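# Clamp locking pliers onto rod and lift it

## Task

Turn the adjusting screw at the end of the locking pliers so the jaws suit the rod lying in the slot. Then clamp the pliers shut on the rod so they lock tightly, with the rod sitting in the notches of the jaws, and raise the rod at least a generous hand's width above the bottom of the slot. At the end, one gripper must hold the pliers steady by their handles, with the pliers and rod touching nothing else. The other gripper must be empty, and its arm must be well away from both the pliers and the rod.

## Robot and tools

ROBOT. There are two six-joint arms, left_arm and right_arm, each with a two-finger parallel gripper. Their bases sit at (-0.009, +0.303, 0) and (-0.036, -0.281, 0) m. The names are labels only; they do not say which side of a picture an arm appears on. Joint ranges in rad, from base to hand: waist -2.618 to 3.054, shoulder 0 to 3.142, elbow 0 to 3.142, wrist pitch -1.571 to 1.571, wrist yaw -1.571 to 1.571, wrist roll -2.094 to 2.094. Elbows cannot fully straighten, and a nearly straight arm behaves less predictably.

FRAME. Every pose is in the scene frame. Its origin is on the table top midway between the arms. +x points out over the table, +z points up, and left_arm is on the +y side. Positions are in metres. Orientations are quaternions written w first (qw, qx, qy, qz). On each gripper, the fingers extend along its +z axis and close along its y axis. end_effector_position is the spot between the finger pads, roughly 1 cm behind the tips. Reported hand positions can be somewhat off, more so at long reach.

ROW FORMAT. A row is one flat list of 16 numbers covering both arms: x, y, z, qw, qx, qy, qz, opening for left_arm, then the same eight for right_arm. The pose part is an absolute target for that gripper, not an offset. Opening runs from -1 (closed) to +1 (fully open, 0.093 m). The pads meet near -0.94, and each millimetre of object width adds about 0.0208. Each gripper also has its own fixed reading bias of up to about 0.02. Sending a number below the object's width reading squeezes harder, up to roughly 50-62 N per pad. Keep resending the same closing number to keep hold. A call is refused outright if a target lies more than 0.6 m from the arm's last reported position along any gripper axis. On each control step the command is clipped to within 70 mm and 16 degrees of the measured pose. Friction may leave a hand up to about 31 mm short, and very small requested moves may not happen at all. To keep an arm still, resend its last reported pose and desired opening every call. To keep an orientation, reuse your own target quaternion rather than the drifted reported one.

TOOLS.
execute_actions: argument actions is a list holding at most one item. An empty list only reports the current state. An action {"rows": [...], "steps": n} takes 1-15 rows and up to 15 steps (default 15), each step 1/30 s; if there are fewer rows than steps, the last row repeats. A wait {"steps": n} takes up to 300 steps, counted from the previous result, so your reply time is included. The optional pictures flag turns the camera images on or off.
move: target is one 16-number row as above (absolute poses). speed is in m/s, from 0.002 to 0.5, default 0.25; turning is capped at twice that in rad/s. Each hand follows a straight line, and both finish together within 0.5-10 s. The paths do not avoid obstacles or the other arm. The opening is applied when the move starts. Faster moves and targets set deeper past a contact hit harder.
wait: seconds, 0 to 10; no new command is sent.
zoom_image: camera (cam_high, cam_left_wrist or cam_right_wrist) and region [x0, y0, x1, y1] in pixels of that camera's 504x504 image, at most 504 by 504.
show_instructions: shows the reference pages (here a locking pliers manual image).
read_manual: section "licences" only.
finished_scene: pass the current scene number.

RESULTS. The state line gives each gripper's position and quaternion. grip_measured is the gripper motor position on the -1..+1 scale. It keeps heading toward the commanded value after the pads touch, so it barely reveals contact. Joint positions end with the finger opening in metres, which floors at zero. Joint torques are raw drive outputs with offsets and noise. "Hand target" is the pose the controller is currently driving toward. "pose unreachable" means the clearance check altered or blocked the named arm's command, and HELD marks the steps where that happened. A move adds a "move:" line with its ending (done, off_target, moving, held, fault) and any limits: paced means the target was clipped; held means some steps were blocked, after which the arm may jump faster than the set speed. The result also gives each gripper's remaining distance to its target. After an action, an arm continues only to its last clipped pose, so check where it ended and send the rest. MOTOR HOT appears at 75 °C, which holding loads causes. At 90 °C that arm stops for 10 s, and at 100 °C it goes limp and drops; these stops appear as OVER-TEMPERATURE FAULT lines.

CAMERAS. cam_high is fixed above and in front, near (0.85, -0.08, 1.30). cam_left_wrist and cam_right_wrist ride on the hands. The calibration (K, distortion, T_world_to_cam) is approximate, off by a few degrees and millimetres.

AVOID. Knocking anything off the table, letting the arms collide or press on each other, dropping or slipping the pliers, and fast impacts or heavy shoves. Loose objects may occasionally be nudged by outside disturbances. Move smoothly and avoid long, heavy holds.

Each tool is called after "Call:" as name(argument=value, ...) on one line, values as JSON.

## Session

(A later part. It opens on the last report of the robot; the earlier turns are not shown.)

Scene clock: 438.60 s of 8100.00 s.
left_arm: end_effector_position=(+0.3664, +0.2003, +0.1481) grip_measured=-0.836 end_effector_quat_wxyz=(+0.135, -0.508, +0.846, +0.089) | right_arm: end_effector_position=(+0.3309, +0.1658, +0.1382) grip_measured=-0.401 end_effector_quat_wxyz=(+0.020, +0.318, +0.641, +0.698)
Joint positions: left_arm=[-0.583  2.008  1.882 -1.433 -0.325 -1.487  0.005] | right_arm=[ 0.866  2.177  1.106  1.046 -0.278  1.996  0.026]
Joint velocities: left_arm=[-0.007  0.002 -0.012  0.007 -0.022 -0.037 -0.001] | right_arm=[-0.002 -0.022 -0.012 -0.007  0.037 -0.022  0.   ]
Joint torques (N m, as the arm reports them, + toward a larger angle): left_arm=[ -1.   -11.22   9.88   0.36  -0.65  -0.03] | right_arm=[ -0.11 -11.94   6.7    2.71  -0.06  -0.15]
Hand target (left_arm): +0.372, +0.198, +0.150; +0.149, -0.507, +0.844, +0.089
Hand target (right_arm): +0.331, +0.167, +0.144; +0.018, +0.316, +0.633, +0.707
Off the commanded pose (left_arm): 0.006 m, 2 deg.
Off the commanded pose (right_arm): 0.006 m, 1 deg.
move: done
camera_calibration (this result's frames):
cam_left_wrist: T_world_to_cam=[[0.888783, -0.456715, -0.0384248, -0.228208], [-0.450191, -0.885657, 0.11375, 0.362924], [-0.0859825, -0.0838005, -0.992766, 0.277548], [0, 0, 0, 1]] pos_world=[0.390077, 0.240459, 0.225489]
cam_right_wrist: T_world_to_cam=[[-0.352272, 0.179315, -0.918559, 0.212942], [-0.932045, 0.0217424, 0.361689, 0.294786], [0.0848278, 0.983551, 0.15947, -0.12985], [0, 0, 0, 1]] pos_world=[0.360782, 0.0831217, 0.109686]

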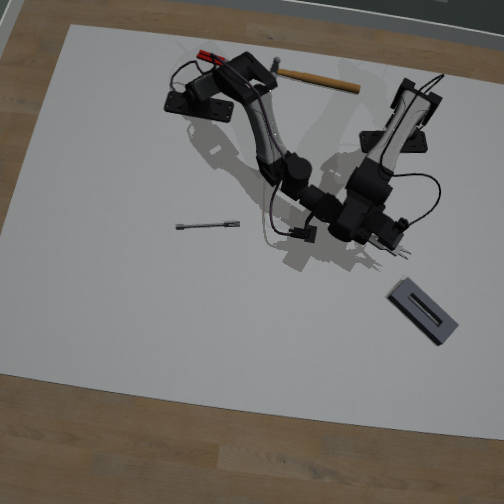

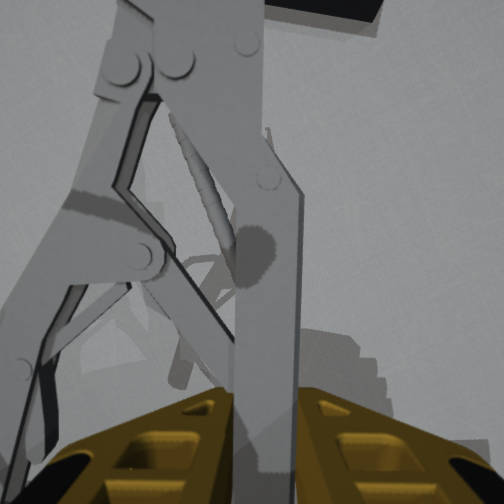

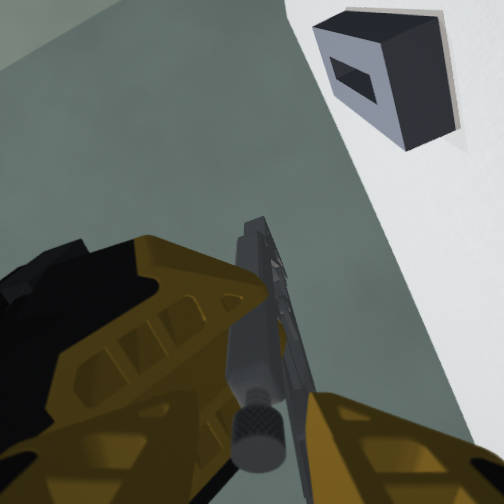

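Call:
execute_actions(actions=[{"rows":[[0.372,0.198,0.150,0.1488,-0.5072,0.8442,0.0894,-0.9,0.331,0.167,0.144,0.0185,0.3155,0.6329,0.7069,-0.85]],"steps":15}], pictures=false)

Call:
move(target=[0.372,0.198,0.150,0.1488,-0.5072,0.8442,0.0894,-0.9,0.331,0.167,0.144,0.6061,-0.3642,0.6061,0.3642,-0.85], speed=0.5)

Call:
move(target=[0.372,0.198,0.150,0.1488,-0.5072,0.8442,0.0894,-0.9,0.331,0.167,0.144,0.6329,-0.7069,0.0185,-0.3155,-0.85], speed=0.5)

Call:
execute_actions(actions=[{"rows":[[0.372,0.198,0.150,0.1488,-0.5072,0.8442,0.0894,-0.9,0.331,0.167,0.144,0.6329,-0.7069,0.0185,-0.3155,-0.4]],"steps":12}], pictures=false)

Call:
move(target=[0.372,0.198,0.150,0.1488,-0.5072,0.8442,0.0894,-0.9,0.331,0.167,0.144,0.6061,-0.3642,0.6061,0.3642,-0.4], speed=0.5)

Call:
move(target=[0.372,0.198,0.150,0.1488,-0.5072,0.8442,0.0894,-0.9,0.331,0.167,0.144,0.0185,0.3155,0.6329,0.7069,-0.4], speed=0.5)

Scene clock: 445.90 s of 8100.00 s.
left_arm: end_effector_position=(+0.3667, +0.2002, +0.1481) grip_measured=-0.836 end_effector_quat_wxyz=(+0.136, -0.509, +0.845, +0.089) | right_arm: end_effector_position=(+0.3308, +0.1658, +0.1380) grip_measured=-0.836 end_effector_quat_wxyz=(+0.019, +0.319, +0.641, +0.698)
Joint positions: left_arm=[-0.583  2.008  1.882 -1.431 -0.325 -1.488  0.005] | right_arm=[ 0.866  2.177  1.106  1.044 -0.279  1.999  0.005]
Joint velocities: left_arm=[-0.002 -0.007 -0.012 -0.066  0.066  0.007  0.   ] | right_arm=[-0.012 -0.012 -0.002  0.007  0.022 -0.022 -0.   ]
Joint torques (N m, as the arm reports them, + toward a larger angle): left_arm=[ -1.   -11.21   9.88   0.36  -0.58  -0.01] | right_arm=[ -0.15 -11.94   6.7    2.71  -0.05  -0.1 ]
Hand target (left_arm): +0.372, +0.198, +0.150; +0.149, -0.507, +0.844, +0.089
Hand target (right_arm): +0.331, +0.167, +0.144; +0.018, +0.316, +0.633, +0.707
Off the commanded pose (left_arm): 0.006 m, 2 deg.
Off the commanded pose (right_arm): 0.006 m, 1 deg.
Steps of this call (steps 1 to 204: nothing new was sent; steps 205 to 219: all 15 steps of this action). Readings (end_effector_position):
205: left_arm (+0.3664, +0.2003, +0.1481) | right_arm (+0.3309, +0.1658, +0.1382)
206: left_arm (+0.3666, +0.2003, +0.1481) | right_arm (+0.3308, +0.1659, +0.1381)
208: left_arm (+0.3667, +0.2002, +0.1481) | right_arm (+0.3308, +0.1658, +0.1380)
212: left_arm (+0.3667, +0.2002, +0.1481) | right_arm (+0.3308, +0.1658, +0.1380)
219: the state above

Scene clock: 448.90 s of 8100.00 s.
left_arm: end_effector_position=(+0.3669, +0.2003, +0.1482) grip_measured=-0.836 end_effector_quat_wxyz=(+0.136, -0.509, +0.845, +0.089) | right_arm: end_effector_position=(+0.3322, +0.1650, +0.1353) grip_measured=-0.837 end_effector_quat_wxyz=(+0.592, -0.361, +0.623, +0.362)
Joint positions: left_arm=[-0.583  2.008  1.882 -1.431 -0.326 -1.488  0.005] | right_arm=[ 0.866  2.177  1.106  1.033 -0.269  0.013  0.005]
Joint velocities: left_arm=[-0.012  0.012  0.007  0.022 -0.037 -0.051  0.   ] | right_arm=[-0.012 -0.002  0.022 -0.081 -0.007 -0.066 -0.001]
Joint torques (N m, as the arm reports them, + toward a larger angle): left_arm=[ -1.   -11.25   9.81   0.33  -0.6   -0.04] | right_arm=[ -0.1  -11.94   6.64   2.83  -0.13  -0.3 ]
Hand target (left_arm): +0.372, +0.198, +0.150; +0.149, -0.507, +0.844, +0.089
Hand target (right_arm): +0.331, +0.167, +0.144; +0.606, -0.364, +0.606, +0.364
Off the commanded pose (left_arm): 0.006 m, 1 deg.
Off the commanded pose (right_arm): 0.009 m, 3 deg.
move: off_target (right_arm)
camera_calibration (this result's frames):
cam_left_wrist: T_world_to_cam=[[0.889219, -0.456033, -0.036382, -0.22923], [-0.449823, -0.886053, 0.112112, 0.36337], [-0.0833632, -0.0833266, -0.993029, 0.276667], [0, 0, 0, 1]] pos_world=[0.390352, 0.240483, 0.22566]
cam_right_wrist: T_world_to_cam=[[0.885785, -0.464093, 0.00168792, -0.218772], [-0.212216, -0.408272, -0.887851, 0.297933], [0.412734, 0.786086, -0.460129, -0.121237], [0, 0, 0, 1]] pos_world=[0.30705, 0.11541, 0.209105]

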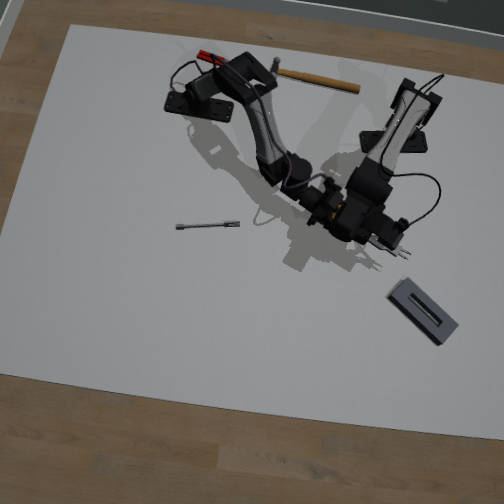

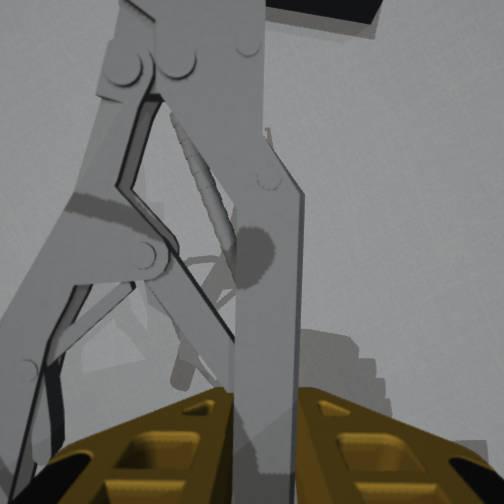

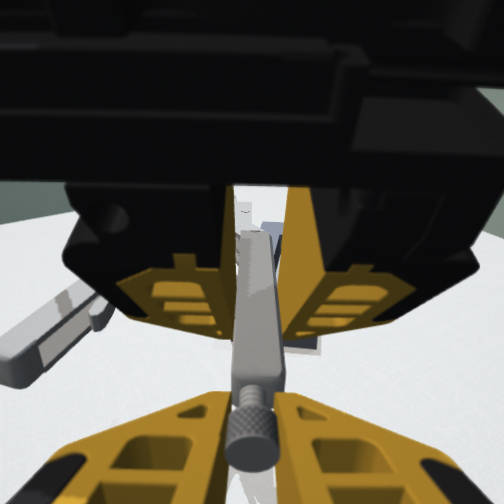

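Scene clock: 451.67 s of 8100.00 s.
left_arm: end_effector_position=(+0.3670, +0.2007, +0.1483) grip_measured=-0.836 end_effector_quat_wxyz=(+0.137, -0.509, +0.845, +0.089) | right_arm: end_effector_position=(+0.3340, +0.1641, +0.1374) grip_measured=-0.837 end_effector_quat_wxyz=(-0.624, +0.716, -0.034, +0.311)
Joint positions: left_arm=[-0.583  2.008  1.882 -1.431 -0.329 -1.488  0.005] | right_arm=[ 0.866  2.177  1.106  1.042 -0.257 -1.992  0.005]
Joint velocities: left_arm=[ 0.007  0.002 -0.017  0.051 -0.037 -0.022 -0.   ] | right_arm=[ 0.002 -0.002  0.002  0.037 -0.022 -0.037 -0.   ]
Joint torques (N m, as the arm reports them, + toward a larger angle): left_arm=[ -0.99 -11.35   9.81   0.37  -0.57  -0.05] | right_arm=[ -0.12 -11.92   6.63   2.72  -0.23  -0.18]
Hand target (left_arm): +0.372, +0.198, +0.150; +0.149, -0.507, +0.844, +0.089
Hand target (right_arm): +0.331, +0.167, +0.144; -0.633, +0.707, -0.019, +0.316
Off the commanded pose (left_arm): 0.006 m, 1 deg.
Off the commanded pose (right_arm): 0.008 m, 2 deg.
move: done
camera_calibration (this result's frames):
cam_left_wrist: T_world_to_cam=[[0.889267, -0.455926, -0.0365352, -0.229216], [-0.449893, -0.886302, 0.109842, 0.364131], [-0.0824611, -0.081242, -0.993277, 0.276117], [0, 0, 0, 1]] pos_world=[0.390423, 0.240656, 0.22589]
cam_right_wrist: T_world_to_cam=[[-0.351891, 0.24334, 0.903857, -0.0474486], [0.508098, -0.761318, 0.402779, -0.0601798], [0.786135, 0.600983, 0.14426, -0.297679], [0, 0, 0, 1]] pos_world=[0.247897, 0.14463, 0.110069]

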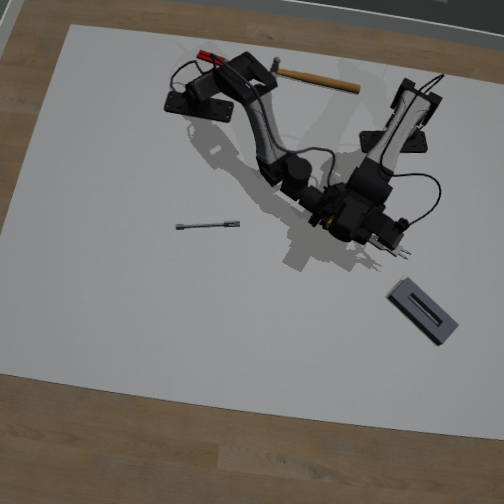

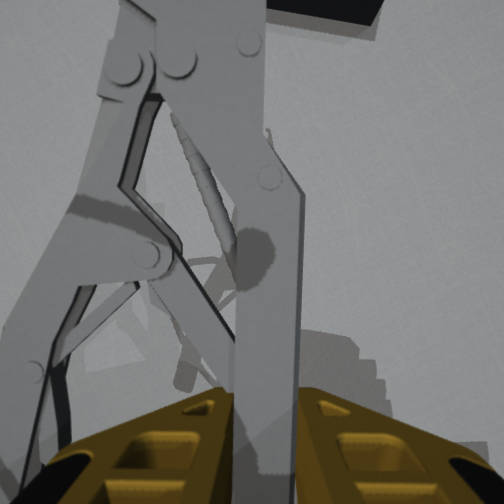

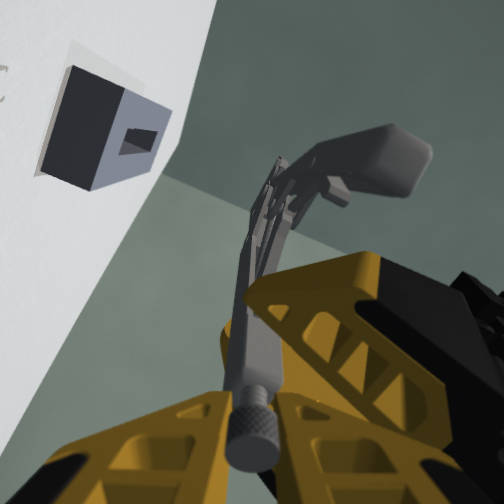

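Scene clock: 452.07 s of 8100.00 s.
left_arm: end_effector_position=(+0.3671, +0.2007, +0.1483) grip_measured=-0.836 end_effector_quat_wxyz=(+0.137, -0.509, +0.845, +0.089) | right_arm: end_effector_position=(+0.3324, +0.1650, +0.1381) grip_measured=-0.402 end_effector_quat_wxyz=(-0.626, +0.715, -0.028, +0.310)
Joint positions: left_arm=[-0.583  2.008  1.882 -1.43  -0.329 -1.488  0.005] | right_arm=[ 0.866  2.177  1.106  1.045 -0.268 -1.998  0.026]
Joint velocities: left_arm=[-0.007 -0.002  0.002 -0.007 -0.037  0.007 -0.001] | right_arm=[ 0.007 -0.012  0.007  0.022 -0.095 -0.022 -0.   ]
Joint torques (N m, as the arm reports them, + toward a larger angle): left_arm=[ -0.95 -11.29   9.9    0.34  -0.59  -0.02] | right_arm=[ -0.17 -11.91   6.64   2.62  -0.21  -0.2 ]
Hand target (left_arm): +0.372, +0.198, +0.150; +0.149, -0.507, +0.844, +0.089
Hand target (right_arm): +0.331, +0.167, +0.144; -0.633, +0.707, -0.019, +0.316
Off the commanded pose (left_arm): 0.006 m, 1 deg.
Off the commanded pose (right_arm): 0.006 m, 2 deg.
Steps of this call (steps 1 to 12: all 12 steps of this action). Readings (end_effector_position):
1: left_arm (+0.3670, +0.2007, +0.1483) | right_arm (+0.3340, +0.1641, +0.1374)
2: left_arm (+0.3671, +0.2007, +0.1483) | right_arm (+0.3336, +0.1643, +0.1375)
4: left_arm (+0.3671, +0.2007, +0.1483) | right_arm (+0.3331, +0.1646, +0.1379)
8: left_arm (+0.3671, +0.2007, +0.1483) | right_arm (+0.3326, +0.1648, +0.1380)
12: the state above

Scene clock: 455.03 s of 8100.00 s.
left_arm: end_effector_position=(+0.3669, +0.2001, +0.1481) grip_measured=-0.836 end_effector_quat_wxyz=(+0.136, -0.509, +0.845, +0.088) | right_arm: end_effector_position=(+0.3312, +0.1656, +0.1382) grip_measured=-0.401 end_effector_quat_wxyz=(+0.600, -0.369, +0.613, +0.358)
Joint positions: left_arm=[-0.583  2.008  1.882 -1.43  -0.325 -1.488  0.005] | right_arm=[ 0.866  2.177  1.106  1.046 -0.276 -0.01   0.026]
Joint velocities: left_arm=[ 0.002 -0.007 -0.002 -0.022 -0.022  0.037  0.   ] | right_arm=[-0.002  0.012 -0.012 -0.007 -0.022  0.037  0.   ]
Joint torques (N m, as the arm reports them, + toward a larger angle): left_arm=[ -0.83 -11.25   9.85   0.35  -0.66  -0.01] | right_arm=[ -0.15 -11.91   6.66   2.69  -0.08  -0.11]
Hand target (left_arm): +0.372, +0.198, +0.150; +0.149, -0.507, +0.844, +0.089
Hand target (right_arm): +0.331, +0.167, +0.144; +0.606, -0.364, +0.606, +0.364
Off the commanded pose (left_arm): 0.006 m, 2 deg.
Off the commanded pose (right_arm): 0.006 m, 1 deg.
move: done
camera_calibration (this result's frames):
cam_left_wrist: T_world_to_cam=[[0.889199, -0.45611, -0.0358994, -0.229389], [-0.449815, -0.885868, 0.113601, 0.362883], [-0.0836167, -0.0848659, -0.992878, 0.276942], [0, 0, 0, 1]] pos_world=[0.390359, 0.240343, 0.225511]
cam_right_wrist: T_world_to_cam=[[0.888833, -0.457332, 0.0286929, -0.223509], [-0.182938, -0.411559, -0.892834, 0.292166], [0.420131, 0.788331, -0.449471, -0.124252], [0, 0, 0, 1]] pos_world=[0.304313, 0.115977, 0.211421]

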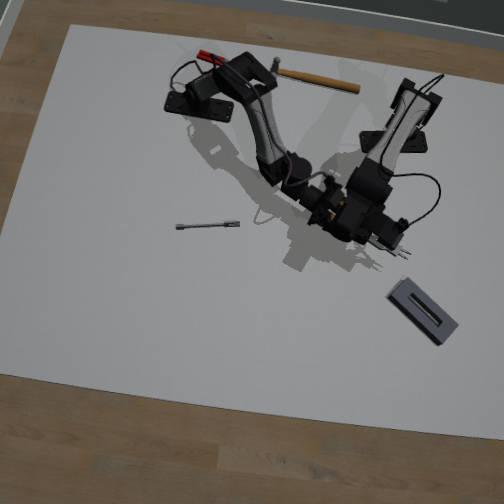

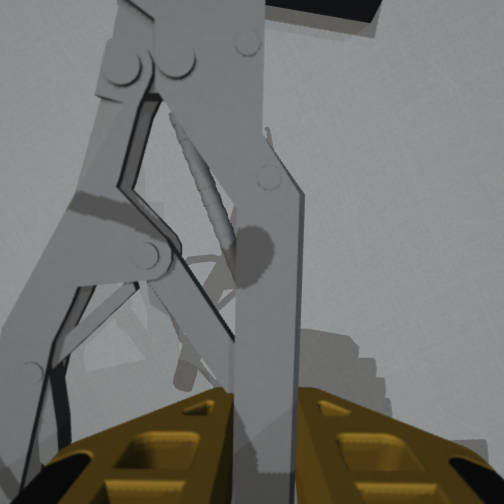

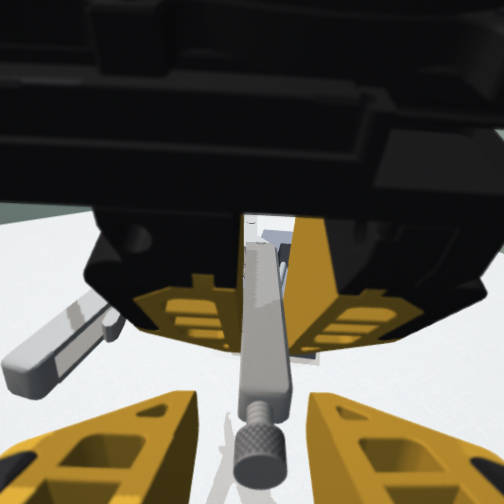

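Scene clock: 457.80 s of 8100.00 s.
left_arm: end_effector_position=(+0.3669, +0.2001, +0.1481) grip_measured=-0.836 end_effector_quat_wxyz=(+0.136, -0.509, +0.845, +0.088) | right_arm: end_effector_position=(+0.3309, +0.1658, +0.1383) grip_measured=-0.401 end_effector_quat_wxyz=(+0.020, +0.318, +0.641, +0.698)
Joint positions: left_arm=[-0.583  2.008  1.882 -1.43  -0.325 -1.488  0.005] | right_arm=[ 0.866  2.177  1.106  1.046 -0.278  1.996  0.026]
Joint velocities: left_arm=[ 0.007  0.017  0.012 -0.037 -0.037 -0.007 -0.   ] | right_arm=[-0.002 -0.002  0.002 -0.081  0.037 -0.007 -0.   ]
Joint torques (N m, as the arm reports them, + toward a larger angle): left_arm=[ -0.98 -11.2    9.94   0.32  -0.63  -0.05] | right_arm=[ -0.12 -11.93   6.69   2.69  -0.06  -0.11]
Hand target (left_arm): +0.372, +0.198, +0.150; +0.149, -0.507, +0.844, +0.089
Hand target (right_arm): +0.331, +0.167, +0.144; +0.019, +0.316, +0.633, +0.707
Off the commanded pose (left_arm): 0.006 m, 2 deg.
Off the commanded pose (right_arm): 0.006 m, 1 deg.
move: done
camera_calibration (this result's frames):
cam_left_wrist: T_world_to_cam=[[0.889199, -0.45611, -0.0358994, -0.229389], [-0.449815, -0.885868, 0.113601, 0.362883], [-0.0836167, -0.0848659, -0.992878, 0.276942], [0, 0, 0, 1]] pos_world=[0.390359, 0.240343, 0.225511]
cam_right_wrist: T_world_to_cam=[[-0.352029, 0.179567, -0.918603, 0.212909], [-0.932141, 0.0216431, 0.361448, 0.294836], [0.0847855, 0.983508, 0.159763, -0.129886], [0, 0, 0, 1]] pos_world=[0.360791, 0.0831312, 0.109761]

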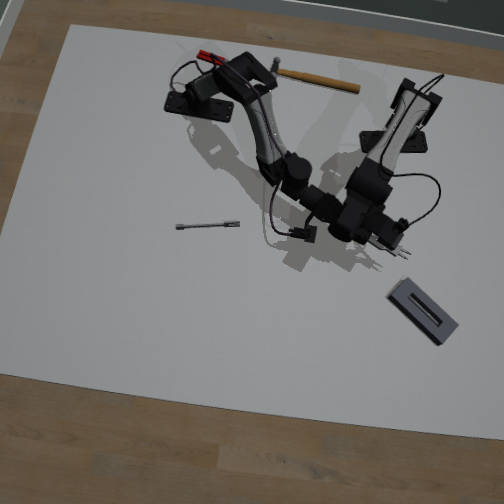

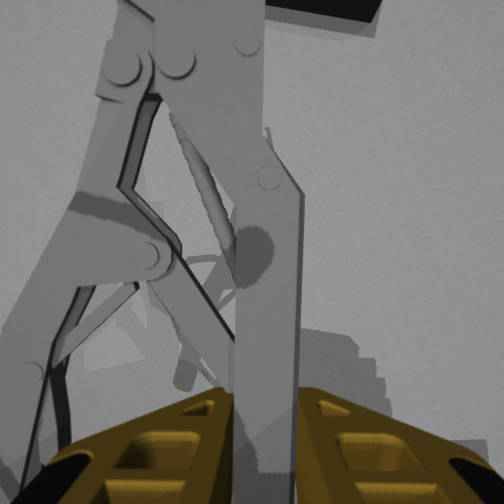

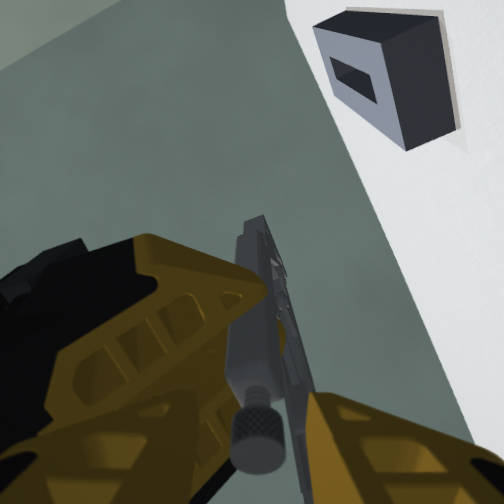

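Call:
execute_actions(actions=[{"rows":[[0.372,0.198,0.150,0.1488,-0.5072,0.8442,0.0894,-0.9,0.331,0.167,0.144,0.0185,0.3155,0.6329,0.7069,-0.85]],"steps":15}], pictures=false)

Call:
move(target=[0.372,0.198,0.150,0.1488,-0.5072,0.8442,0.0894,-0.9,0.331,0.167,0.144,0.6061,-0.3642,0.6061,0.3642,-0.85], speed=0.5)

Call:
move(target=[0.372,0.198,0.150,0.1488,-0.5072,0.8442,0.0894,-0.9,0.331,0.167,0.144,0.6329,-0.7069,0.0185,-0.3155,-0.85], speed=0.5)

Call:
execute_actions(actions=[{"rows":[[0.372,0.198,0.150,0.1488,-0.5072,0.8442,0.0894,-0.9,0.331,0.167,0.144,0.6329,-0.7069,0.0185,-0.3155,-0.4]],"steps":12}], pictures=false)

Call:
move(target=[0.372,0.198,0.150,0.1488,-0.5072,0.8442,0.0894,-0.9,0.331,0.167,0.144,0.6061,-0.3642,0.6061,0.3642,-0.4], speed=0.5)

Call:
zoom_image(camera="cam_left_wrist", region=[80,30,300,300])

Scene clock: 466.37 s of 8100.00 s.
left_arm: end_effector_position=(+0.3671, +0.2000, +0.1481) grip_measured=-0.836 end_effector_quat_wxyz=(+0.136, -0.509, +0.845, +0.088) | right_arm: end_effector_position=(+0.3308, +0.1658, +0.1382) grip_measured=-0.836 end_effector_quat_wxyz=(+0.019, +0.319, +0.641, +0.698)
Joint positions: left_arm=[-0.583  2.008  1.882 -1.429 -0.325 -1.488  0.005] | right_arm=[ 0.866  2.177  1.106  1.045 -0.279  1.999  0.005]
Joint velocities: left_arm=[ 0.002 -0.002 -0.012  0.022 -0.007 -0.007 -0.   ] | right_arm=[-0.007  0.022  0.002 -0.081 -0.007 -0.037  0.001]
Joint torques (N m, as the arm reports them, + toward a larger angle): left_arm=[ -1.01 -11.24   9.84   0.32  -0.61  -0.02] | right_arm=[ -0.15 -11.89   6.73   2.69  -0.04  -0.1 ]
Hand target (left_arm): +0.372, +0.198, +0.150; +0.149, -0.507, +0.844, +0.089
Hand target (right_arm): +0.331, +0.167, +0.144; +0.018, +0.316, +0.633, +0.707
Off the commanded pose (left_arm): 0.006 m, 1 deg.
Off the commanded pose (right_arm): 0.006 m, 1 deg.
Steps of this call (steps 1 to 242: nothing new was sent; steps 243 to 257: all 15 steps of this action). Readings (end_effector_position):
243: left_arm (+0.3669, +0.2001, +0.1481) | right_arm (+0.3309, +0.1658, +0.1383)
244: left_arm (+0.3670, +0.2001, +0.1481) | right_arm (+0.3308, +0.1659, +0.1382)
246: left_arm (+0.3671, +0.2000, +0.1481) | right_arm (+0.3308, +0.1658, +0.1382)
250: left_arm (+0.3671, +0.2000, +0.1481) | right_arm (+0.3308, +0.1658, +0.1382)
257: the state above

Scene clock: 469.37 s of 8100.00 s.
left_arm: end_effector_position=(+0.3671, +0.2003, +0.1482) grip_measured=-0.836 end_effector_quat_wxyz=(+0.137, -0.509, +0.845, +0.088) | right_arm: end_effector_position=(+0.3323, +0.1649, +0.1348) grip_measured=-0.837 end_effector_quat_wxyz=(+0.592, -0.360, +0.624, +0.361)
Joint positions: left_arm=[-0.583  2.008  1.882 -1.429 -0.327 -1.488  0.005] | right_arm=[ 0.866  2.177  1.106  1.031 -0.268  0.013  0.005]
Joint velocities: left_arm=[-0.007  0.007 -0.017 -0.066  0.022 -0.066  0.001] | right_arm=[ 0.007 -0.007 -0.017 -0.051  0.022 -0.022 -0.   ]
Joint torques (N m, as the arm reports them, + toward a larger angle): left_arm=[ -0.98 -11.3    9.83   0.3   -0.61  -0.01] | right_arm=[ -0.13 -11.97   6.63   2.84  -0.14  -0.23]
Hand target (left_arm): +0.372, +0.198, +0.150; +0.149, -0.507, +0.844, +0.089
Hand target (right_arm): +0.331, +0.167, +0.144; +0.606, -0.364, +0.606, +0.364
Off the commanded pose (left_arm): 0.006 m, 1 deg.
Off the commanded pose (right_arm): 0.010 m, 3 deg.
move: off_target (right_arm)
camera_calibration (this result's frames):
cam_left_wrist: T_world_to_cam=[[0.889433, -0.455712, -0.035144, -0.229818], [-0.449644, -0.886201, 0.11166, 0.363476], [-0.0820296, -0.083512, -0.993125, 0.276271], [0, 0, 0, 1]] pos_world=[0.390505, 0.240454, 0.225709]
cam_right_wrist: T_world_to_cam=[[0.885255, -0.465104, 0.00119615, -0.21855], [-0.21383, -0.409274, -0.887002, 0.298109], [0.413037, 0.784967, -0.461765, -0.121123], [0, 0, 0, 1]] pos_world=[0.307245, 0.115438, 0.208754]

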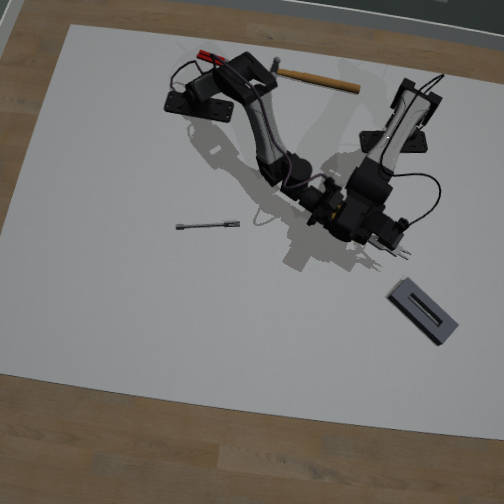

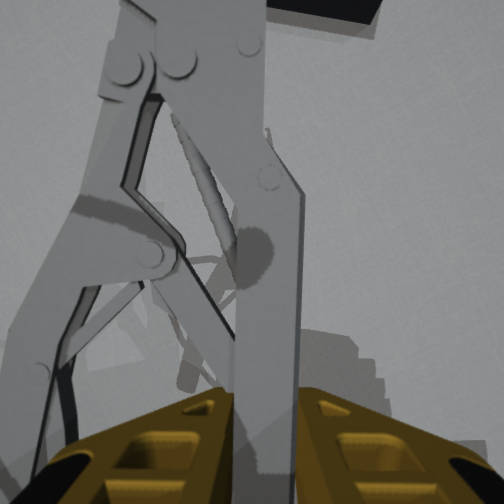

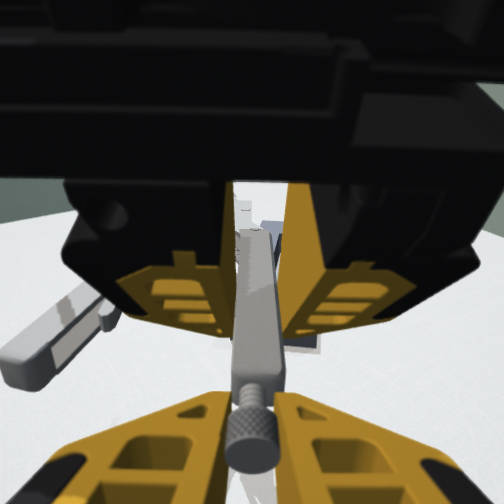

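Scene clock: 472.13 s of 8100.00 s.
left_arm: end_effector_position=(+0.3671, +0.2007, +0.1483) grip_measured=-0.836 end_effector_quat_wxyz=(+0.137, -0.509, +0.845, +0.089) | right_arm: end_effector_position=(+0.3344, +0.1639, +0.1376) grip_measured=-0.837 end_effector_quat_wxyz=(-0.624, +0.716, -0.035, +0.312)
Joint positions: left_arm=[-0.583  2.008  1.882 -1.43  -0.329 -1.488  0.005] | right_arm=[ 0.866  2.177  1.106  1.043 -0.255 -1.992  0.005]
Joint velocities: left_arm=[ 0.007 -0.002 -0.007  0.007 -0.11  -0.022 -0.   ] | right_arm=[ 0.002  0.002 -0.007  0.037  0.037  0.022 -0.   ]
Joint torques (N m, as the arm reports them, + toward a larger angle): left_arm=[ -1.01 -11.32   9.78   0.34  -0.59  -0.02] | right_arm=[ -0.1  -11.87   6.64   2.7   -0.27  -0.16]
Hand target (left_arm): +0.372, +0.198, +0.150; +0.149, -0.507, +0.844, +0.089
Hand target (right_arm): +0.331, +0.167, +0.144; -0.633, +0.707, -0.019, +0.316
Off the commanded pose (left_arm): 0.006 m, 1 deg.
Off the commanded pose (right_arm): 0.008 m, 2 deg.
move: done
camera_calibration (this result's frames):
cam_left_wrist: T_world_to_cam=[[0.889457, -0.455595, -0.0360571, -0.229507], [-0.449635, -0.886483, 0.109438, 0.364196], [-0.0818232, -0.0811275, -0.993339, 0.275901], [0, 0, 0, 1]] pos_world=[0.390467, 0.240674, 0.225932]
cam_right_wrist: T_world_to_cam=[[-0.351855, 0.24369, 0.903777, -0.0475032], [0.506123, -0.762681, 0.402687, -0.0596683], [0.787425, 0.59911, 0.145016, -0.298089], [0, 0, 0, 1]] pos_world=[0.248208, 0.144656, 0.110188]

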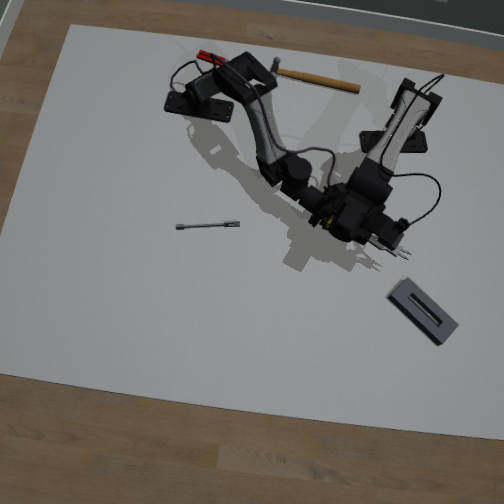

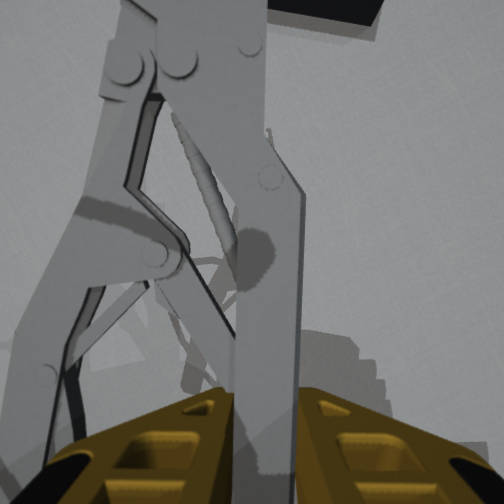

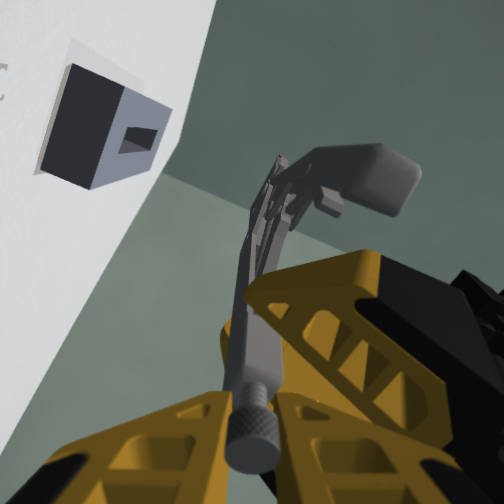

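Scene clock: 472.53 s of 8100.00 s.
left_arm: end_effector_position=(+0.3672, +0.2007, +0.1483) grip_measured=-0.836 end_effector_quat_wxyz=(+0.138, -0.509, +0.845, +0.089) | right_arm: end_effector_position=(+0.3325, +0.1649, +0.1382) grip_measured=-0.402 end_effector_quat_wxyz=(-0.626, +0.715, -0.028, +0.310)
Joint positions: left_arm=[-0.583  2.008  1.882 -1.43  -0.329 -1.489  0.005] | right_arm=[ 0.866  2.177  1.106  1.046 -0.268 -1.998  0.026]
Joint velocities: left_arm=[-0.002  0.002  0.007  0.037  0.022 -0.051 -0.   ] | right_arm=[-0.017 -0.022 -0.007 -0.066  0.022  0.037 -0.001]
Joint torques (N m, as the arm reports them, + toward a larger angle): left_arm=[ -0.87 -11.2    9.87   0.36  -0.58  -0.02] | right_arm=[  0.01 -11.86   6.6    2.66  -0.09  -0.22]
Hand target (left_arm): +0.372, +0.198, +0.150; +0.149, -0.507, +0.844, +0.089
Hand target (right_arm): +0.331, +0.167, +0.144; -0.633, +0.707, -0.019, +0.316
Off the commanded pose (left_arm): 0.006 m, 1 deg.
Off the commanded pose (right_arm): 0.006 m, 2 deg.
Steps of this call (steps 1 to 12: all 12 steps of this action). Readings (end_effector_position):
1: left_arm (+0.3671, +0.2007, +0.1483) | right_arm (+0.3343, +0.1639, +0.1376)
2: left_arm (+0.3672, +0.2007, +0.1483) | right_arm (+0.3339, +0.1641, +0.1377)
4: left_arm (+0.3672, +0.2007, +0.1483) | right_arm (+0.3333, +0.1645, +0.1380)
8: left_arm (+0.3672, +0.2007, +0.1483) | right_arm (+0.3327, +0.1648, +0.1381)
12: the state above

Scene clock: 475.50 s of 8100.00 s.
left_arm: end_effector_position=(+0.3669, +0.2000, +0.1481) grip_measured=-0.836 end_effector_quat_wxyz=(+0.136, -0.509, +0.845, +0.088) | right_arm: end_effector_position=(+0.3312, +0.1656, +0.1382) grip_measured=-0.401 end_effector_quat_wxyz=(+0.600, -0.369, +0.613, +0.358)
Joint positions: left_arm=[-0.583  2.008  1.882 -1.43  -0.325 -1.489  0.005] | right_arm=[ 0.866  2.177  1.106  1.046 -0.276 -0.01   0.026]
Joint velocities: left_arm=[ 0.002 -0.002 -0.007 -0.022  0.022 -0.037  0.   ] | right_arm=[-0.012  0.017 -0.002  0.022 -0.037  0.081 -0.   ]
Joint torques (N m, as the arm reports them, + toward a larger angle): left_arm=[ -0.98 -11.29   9.85   0.36  -0.62  -0.02] | right_arm=[ -0.1  -11.91   6.71   2.67  -0.09  -0.13]
Hand target (left_arm): +0.372, +0.198, +0.150; +0.149, -0.507, +0.844, +0.089
Hand target (right_arm): +0.331, +0.167, +0.144; +0.606, -0.364, +0.606, +0.364
Off the commanded pose (left_arm): 0.006 m, 2 deg.
Off the commanded pose (right_arm): 0.006 m, 1 deg.
move: done
camera_calibration (this result's frames):
cam_left_wrist: T_world_to_cam=[[0.889549, -0.455476, -0.0352755, -0.229825], [-0.449239, -0.886163, 0.113573, 0.36274], [-0.0829898, -0.0851819, -0.992903, 0.276784], [0, 0, 0, 1]] pos_world=[0.390368, 0.240345, 0.225515]
cam_right_wrist: T_world_to_cam=[[0.888838, -0.457346, 0.0283118, -0.223456], [-0.183242, -0.411397, -0.892846, 0.292242], [0.419987, 0.788408, -0.44947, -0.124217], [0, 0, 0, 1]] pos_world=[0.304337, 0.115964, 0.211422]

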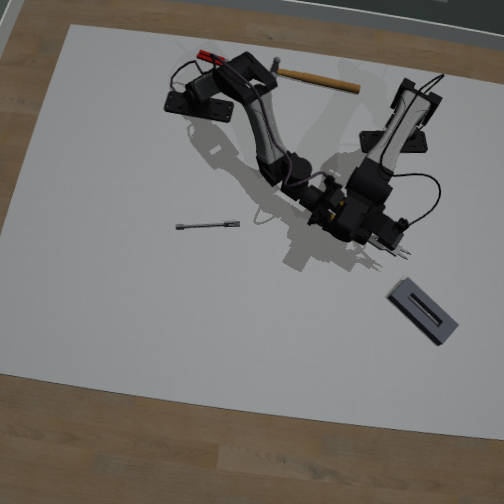

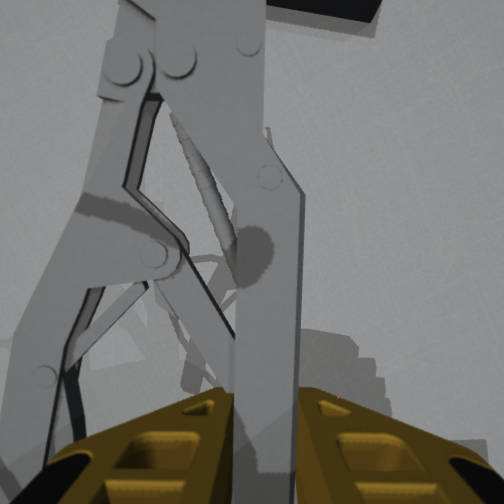

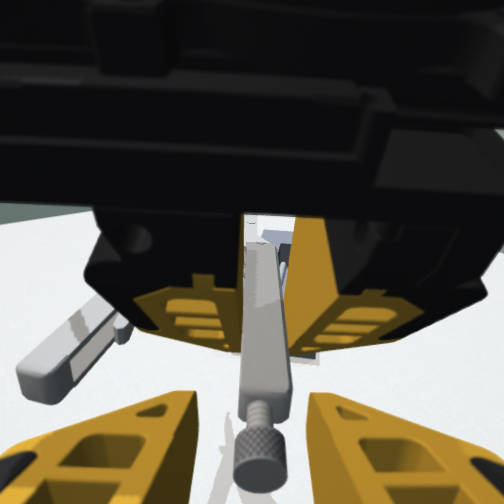

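Region (80, 30, 300, 300) of cam_left_wrist's 504x504 image, scaled by 1.867, with more detail than that image has; it fills the left 411 columns of this view, and the rest is white.

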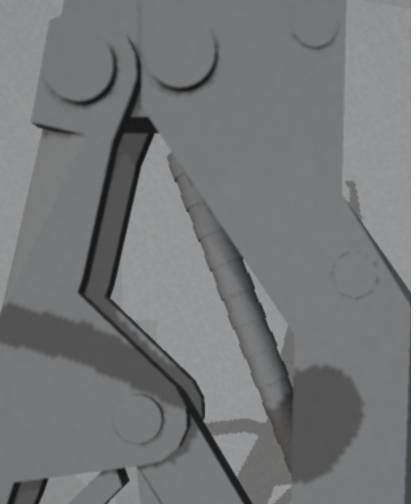

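Call:
execute_actions(actions=[])

Scene clock: 486.93 s of 8100.00 s.
left_arm: end_effector_position=(+0.3669, +0.2000, +0.1481) grip_measured=-0.836 end_effector_quat_wxyz=(+0.136, -0.509, +0.845, +0.088) | right_arm: end_effector_position=(+0.3312, +0.1656, +0.1382) grip_measured=-0.401 end_effector_quat_wxyz=(+0.599, -0.368, +0.614, +0.359)
Joint positions: left_arm=[-0.583  2.008  1.882 -1.43  -0.325 -1.489  0.005] | right_arm=[ 0.866  2.177  1.106  1.046 -0.276 -0.008  0.026]
Joint velocities: left_arm=[ 0.002  0.002 -0.012  0.022 -0.081  0.007 -0.001] | right_arm=[ 0.002 -0.002  0.002  0.007 -0.095 -0.007 -0.   ]
Joint torques (N m, as the arm reports them, + toward a larger angle): left_arm=[ -0.99 -11.28   9.77   0.32  -0.62  -0.01] | right_arm=[ -0.08 -11.95   6.66   2.69  -0.08  -0.06]
Hand target (left_arm): +0.372, +0.198, +0.150; +0.149, -0.507, +0.844, +0.089
Hand target (right_arm): +0.331, +0.167, +0.144; +0.606, -0.364, +0.606, +0.364
Off the commanded pose (left_arm): 0.006 m, 2 deg.
Off the commanded pose (right_arm): 0.006 m, 1 deg.
Steps of this call (steps 1 to 343: nothing new was sent). Readings (end_effector_position):
1: left_arm (+0.3669, +0.2000, +0.1481) | right_arm (+0.3312, +0.1656, +0.1382)
2: left_arm (+0.3669, +0.2000, +0.1481) | right_arm (+0.3312, +0.1656, +0.1382)
4: left_arm (+0.3669, +0.2000, +0.1481) | right_arm (+0.3312, +0.1656, +0.1382)
8: left_arm (+0.3669, +0.2000, +0.1481) | right_arm (+0.3312, +0.1656, +0.1382)
343: the state above
camera_calibration (this result's frames):
cam_left_wrist: T_world_to_cam=[[0.889549, -0.455476, -0.0352755, -0.229825], [-0.449239, -0.886163, 0.113573, 0.36274], [-0.0829898, -0.0851819, -0.992903, 0.276784], [0, 0, 0, 1]] pos_world=[0.390368, 0.240345, 0.225515]
cam_right_wrist: T_world_to_cam=[[0.888867, -0.457425, 0.0260247, -0.223137], [-0.185067, -0.410423, -0.892918, 0.292695], [0.419124, 0.78887, -0.449466, -0.124008], [0, 0, 0, 1]] pos_world=[0.304482, 0.115887, 0.211422]

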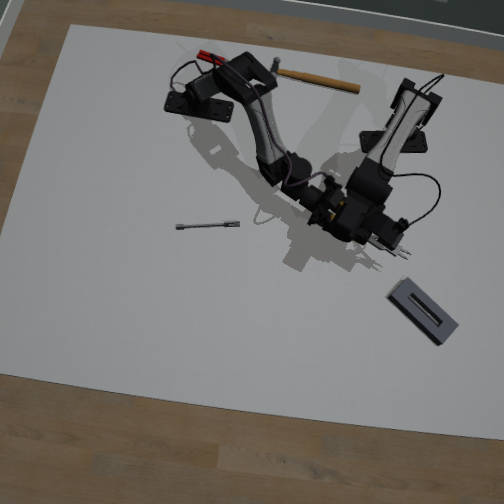

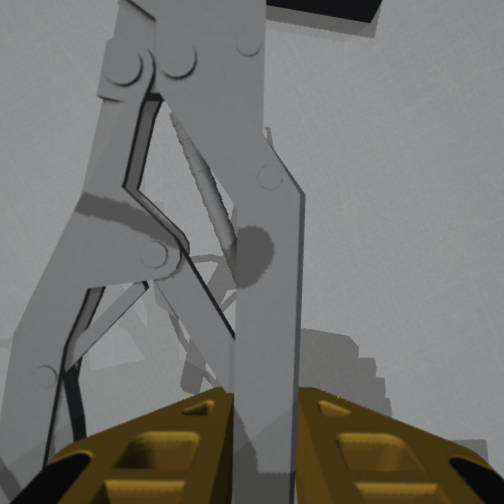

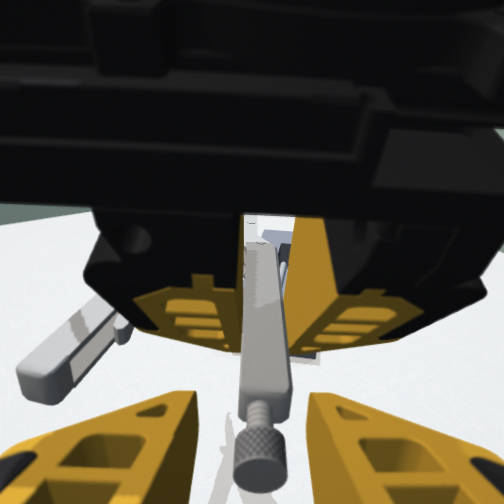

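Call:
execute_actions(actions=[{"rows":[[0.372,0.198,0.150,0.1488,-0.5072,0.8442,0.0894,-0.9,0.331,0.167,0.144,0.6061,-0.3642,0.6061,0.3642,-0.85]],"steps":12}], pictures=false)

Call:
move(target=[0.372,0.198,0.150,0.1488,-0.5072,0.8442,0.0894,-0.9,0.331,0.167,0.144,0.6329,-0.7069,0.0185,-0.3155,-0.85], speed=0.5)

Call:
execute_actions(actions=[{"rows":[[0.372,0.198,0.150,0.1488,-0.5072,0.8442,0.0894,-0.9,0.331,0.167,0.144,0.6329,-0.7069,0.0185,-0.3155,-0.3]],"steps":10}], pictures=false)

Call:
move(target=[0.372,0.198,0.150,0.1488,-0.5072,0.8442,0.0894,-0.9,0.29,0.09,0.144,0.6329,-0.7069,0.0185,-0.3155,-0.3], speed=0.2)

Scene clock: 493.43 s of 8100.00 s.
left_arm: end_effector_position=(+0.3663, +0.2004, +0.1481) grip_measured=-0.836 end_effector_quat_wxyz=(+0.135, -0.509, +0.845, +0.089) | right_arm: end_effector_position=(+0.3319, +0.1652, +0.1383) grip_measured=-0.837 end_effector_quat_wxyz=(+0.600, -0.367, +0.614, +0.358)
Joint positions: left_arm=[-0.583  2.008  1.882 -1.433 -0.325 -1.489  0.005] | right_arm=[ 0.865  2.177  1.106  1.046 -0.273 -0.007  0.005]
Joint velocities: left_arm=[ 0.007  0.017 -0.012  0.007 -0.022 -0.051  0.   ] | right_arm=[ 0.002 -0.002 -0.002 -0.007 -0.007  0.007  0.001]
Joint torques (N m, as the arm reports them, + toward a larger angle): left_arm=[ -1.07 -11.25   9.81   0.39  -0.62  -0.02] | right_arm=[ -0.03 -11.91   6.67   2.68  -0.1   -0.06]
Hand target (left_arm): +0.372, +0.198, +0.150; +0.149, -0.507, +0.844, +0.089
Hand target (right_arm): +0.331, +0.167, +0.144; +0.606, -0.364, +0.606, +0.364
Off the commanded pose (left_arm): 0.006 m, 2 deg.
Off the commanded pose (right_arm): 0.006 m, 1 deg.
Steps of this call (steps 1 to 183: nothing new was sent; steps 184 to 195: all 12 steps of this action). Readings (end_effector_position):
184: left_arm (+0.3669, +0.2000, +0.1481) | right_arm (+0.3312, +0.1656, +0.1383)
185: left_arm (+0.3665, +0.2003, +0.1481) | right_arm (+0.3317, +0.1653, +0.1383)
187: left_arm (+0.3663, +0.2004, +0.1481) | right_arm (+0.3319, +0.1652, +0.1383)
191: left_arm (+0.3663, +0.2004, +0.1481) | right_arm (+0.3319, +0.1652, +0.1383)
195: the state above

Scene clock: 496.43 s of 8100.00 s.
left_arm: end_effector_position=(+0.3678, +0.1999, +0.1482) grip_measured=-0.836 end_effector_quat_wxyz=(+0.137, -0.510, +0.845, +0.087) | right_arm: end_effector_position=(+0.3319, +0.1652, +0.1366) grip_measured=-0.837 end_effector_quat_wxyz=(-0.626, +0.717, -0.030, +0.305)
Joint positions: left_arm=[-0.583  2.008  1.882 -1.426 -0.326 -1.489  0.005] | right_arm=[ 0.865  2.177  1.106  1.039 -0.273 -1.992  0.005]
Joint velocities: left_arm=[ 0.007 -0.002  0.002  0.022  0.007  0.037  0.001] | right_arm=[ 0.002 -0.002  0.007 -0.037 -0.037 -0.007 -0.001]
Joint torques (N m, as the arm reports them, + toward a larger angle): left_arm=[ -0.96 -11.29   9.77   0.31  -0.6   -0.03] | right_arm=[ -0.08 -11.94   6.66   2.74  -0.1   -0.19]
Hand target (left_arm): +0.372, +0.198, +0.150; +0.149, -0.507, +0.844, +0.089
Hand target (right_arm): +0.331, +0.167, +0.144; -0.633, +0.707, -0.019, +0.315
Off the commanded pose (left_arm): 0.005 m, 1 deg.
Off the commanded pose (right_arm): 0.008 m, 2 deg.
move: done
camera_calibration (this result's frames):
cam_left_wrist: T_world_to_cam=[[0.88969, -0.455474, -0.0315472, -0.231302], [-0.449668, -0.886121, 0.112202, 0.36332], [-0.0790594, -0.0856388, -0.993185, 0.275607], [0, 0, 0, 1]] pos_world=[0.39095, 0.240196, 0.225666]
cam_right_wrist: T_world_to_cam=[[-0.352804, 0.239738, 0.904464, -0.0469474], [0.520869, -0.752689, 0.402684, -0.0635711], [0.777319, 0.613175, 0.14068, -0.295137], [0, 0, 0, 1]] pos_world=[0.245965, 0.144377, 0.109581]

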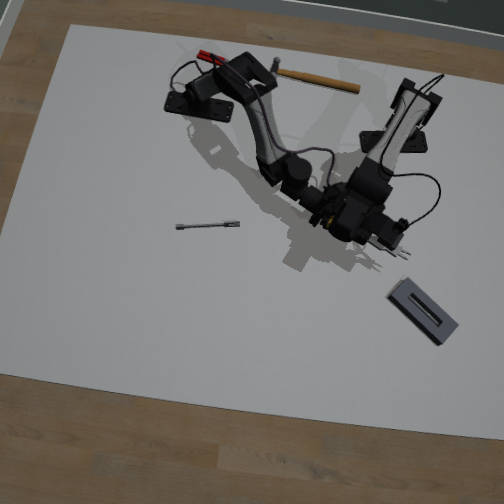

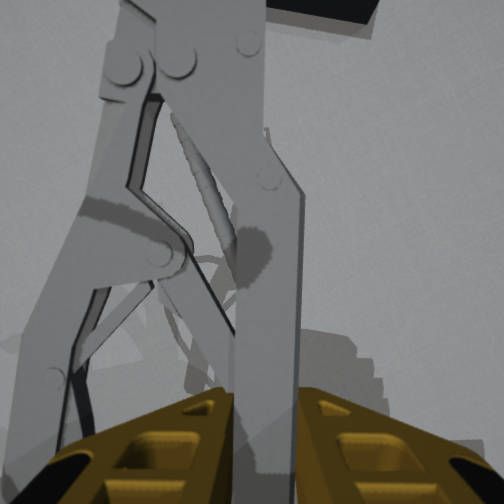

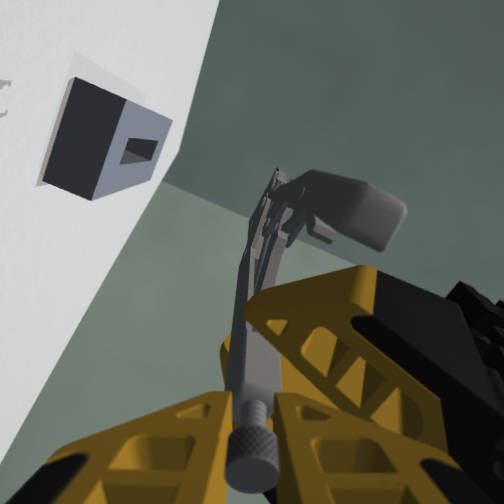

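Scene clock: 496.77 s of 8100.00 s.
left_arm: end_effector_position=(+0.3679, +0.2000, +0.1482) grip_measured=-0.836 end_effector_quat_wxyz=(+0.138, -0.509, +0.845, +0.087) | right_arm: end_effector_position=(+0.3319, +0.1652, +0.1381) grip_measured=-0.302 end_effector_quat_wxyz=(-0.626, +0.715, -0.027, +0.308)
Joint positions: left_arm=[-0.583  2.008  1.882 -1.426 -0.327 -1.489  0.005] | right_arm=[ 0.865  2.177  1.106  1.045 -0.273 -1.997  0.031]
Joint velocities: left_arm=[ 0.012 -0.002 -0.022  0.022 -0.037  0.022 -0.001] | right_arm=[ 0.007  0.012 -0.002 -0.022  0.022 -0.022 -0.001]
Joint torques (N m, as the arm reports them, + toward a larger angle): left_arm=[ -0.9  -11.27   9.91   0.32  -0.59   0.02] | right_arm=[ -0.07 -11.89   6.64   2.66  -0.11  -0.18]
Hand target (left_arm): +0.372, +0.198, +0.150; +0.149, -0.507, +0.844, +0.089
Hand target (right_arm): +0.331, +0.167, +0.144; -0.633, +0.707, -0.019, +0.315
Off the commanded pose (left_arm): 0.005 m, 1 deg.
Off the commanded pose (right_arm): 0.006 m, 2 deg.
Steps of this call (steps 1 to 10: all 10 steps of this action). Readings (end_effector_position):
1: left_arm (+0.3679, +0.1999, +0.1482) | right_arm (+0.3319, +0.1652, +0.1366)
2: left_arm (+0.3679, +0.2000, +0.1482) | right_arm (+0.3319, +0.1652, +0.1367)
4: left_arm (+0.3679, +0.2000, +0.1482) | right_arm (+0.3319, +0.1652, +0.1378)
8: left_arm (+0.3679, +0.2000, +0.1482) | right_arm (+0.3319, +0.1652, +0.1381)
10: the state above

Scene clock: 498.00 s of 8100.00 s.
left_arm: end_effector_position=(+0.3678, +0.1997, +0.1481) grip_measured=-0.836 end_effector_quat_wxyz=(+0.137, -0.510, +0.845, +0.086) | right_arm: end_effector_position=(+0.2929, +0.0935, +0.1330) grip_measured=-0.302 end_effector_quat_wxyz=(-0.625, +0.718, -0.027, +0.305)
Joint positions: left_arm=[-0.583  2.008  1.882 -1.426 -0.325 -1.489  0.005] | right_arm=[ 0.799  1.993  0.744  1.214 -0.343 -1.999  0.031]
Joint velocities: left_arm=[-0.002  0.002  0.002 -0.022 -0.051  0.037 -0.001] | right_arm=[ 0.022  0.017 -0.002 -0.037 -0.051  0.066 -0.   ]
Joint torques (N m, as the arm reports them, + toward a larger angle): left_arm=[ -0.88 -11.34   9.89   0.33  -0.61  -0.04] | right_arm=[ -0.72 -11.78   4.4    2.55  -0.16  -0.16]
Hand target (left_arm): +0.372, +0.198, +0.150; +0.149, -0.507, +0.844, +0.089
Hand target (right_arm): +0.291, +0.090, +0.145; -0.633, +0.707, -0.019, +0.315
Off the commanded pose (left_arm): 0.005 m, 1 deg.
Off the commanded pose (right_arm): 0.012 m, 2 deg.
move: off_target (right_arm)
camera_calibration (this result's frames):
cam_left_wrist: T_world_to_cam=[[0.889666, -0.455527, -0.0314713, -0.231309], [-0.449636, -0.885992, 0.113336, 0.362941], [-0.079511, -0.0866807, -0.993058, 0.275881], [0, 0, 0, 1]] pos_world=[0.390915, 0.240109, 0.225552]
cam_right_wrist: T_world_to_cam=[[-0.356831, 0.241103, 0.902519, -0.0389742], [0.522504, -0.749352, 0.406769, -0.0970959], [0.774378, 0.616718, 0.141415, -0.219916], [0, 0, 0, 1]] pos_world=[0.207124, 0.0722638, 0.10577]

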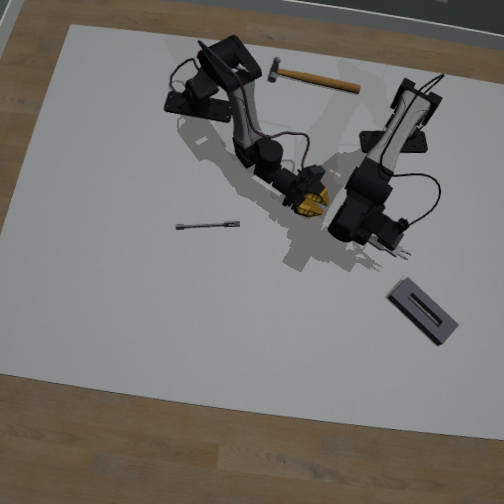

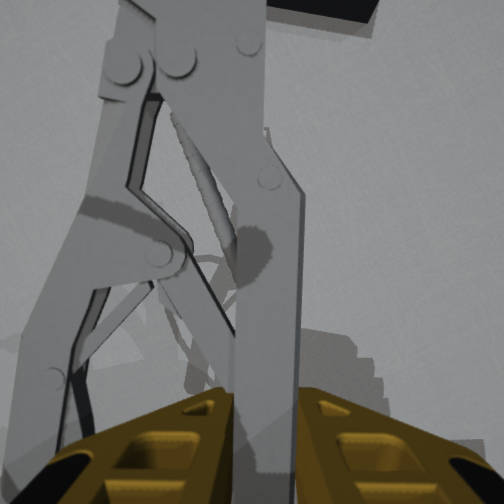

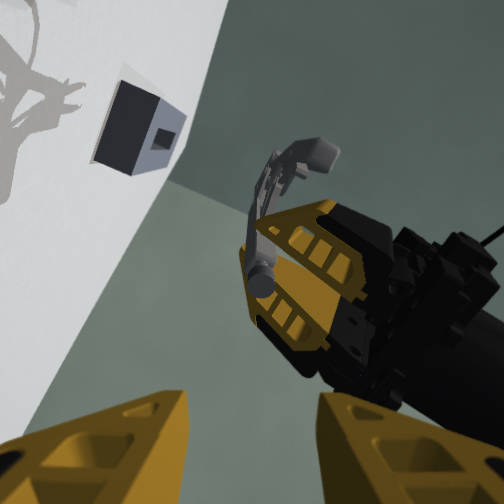

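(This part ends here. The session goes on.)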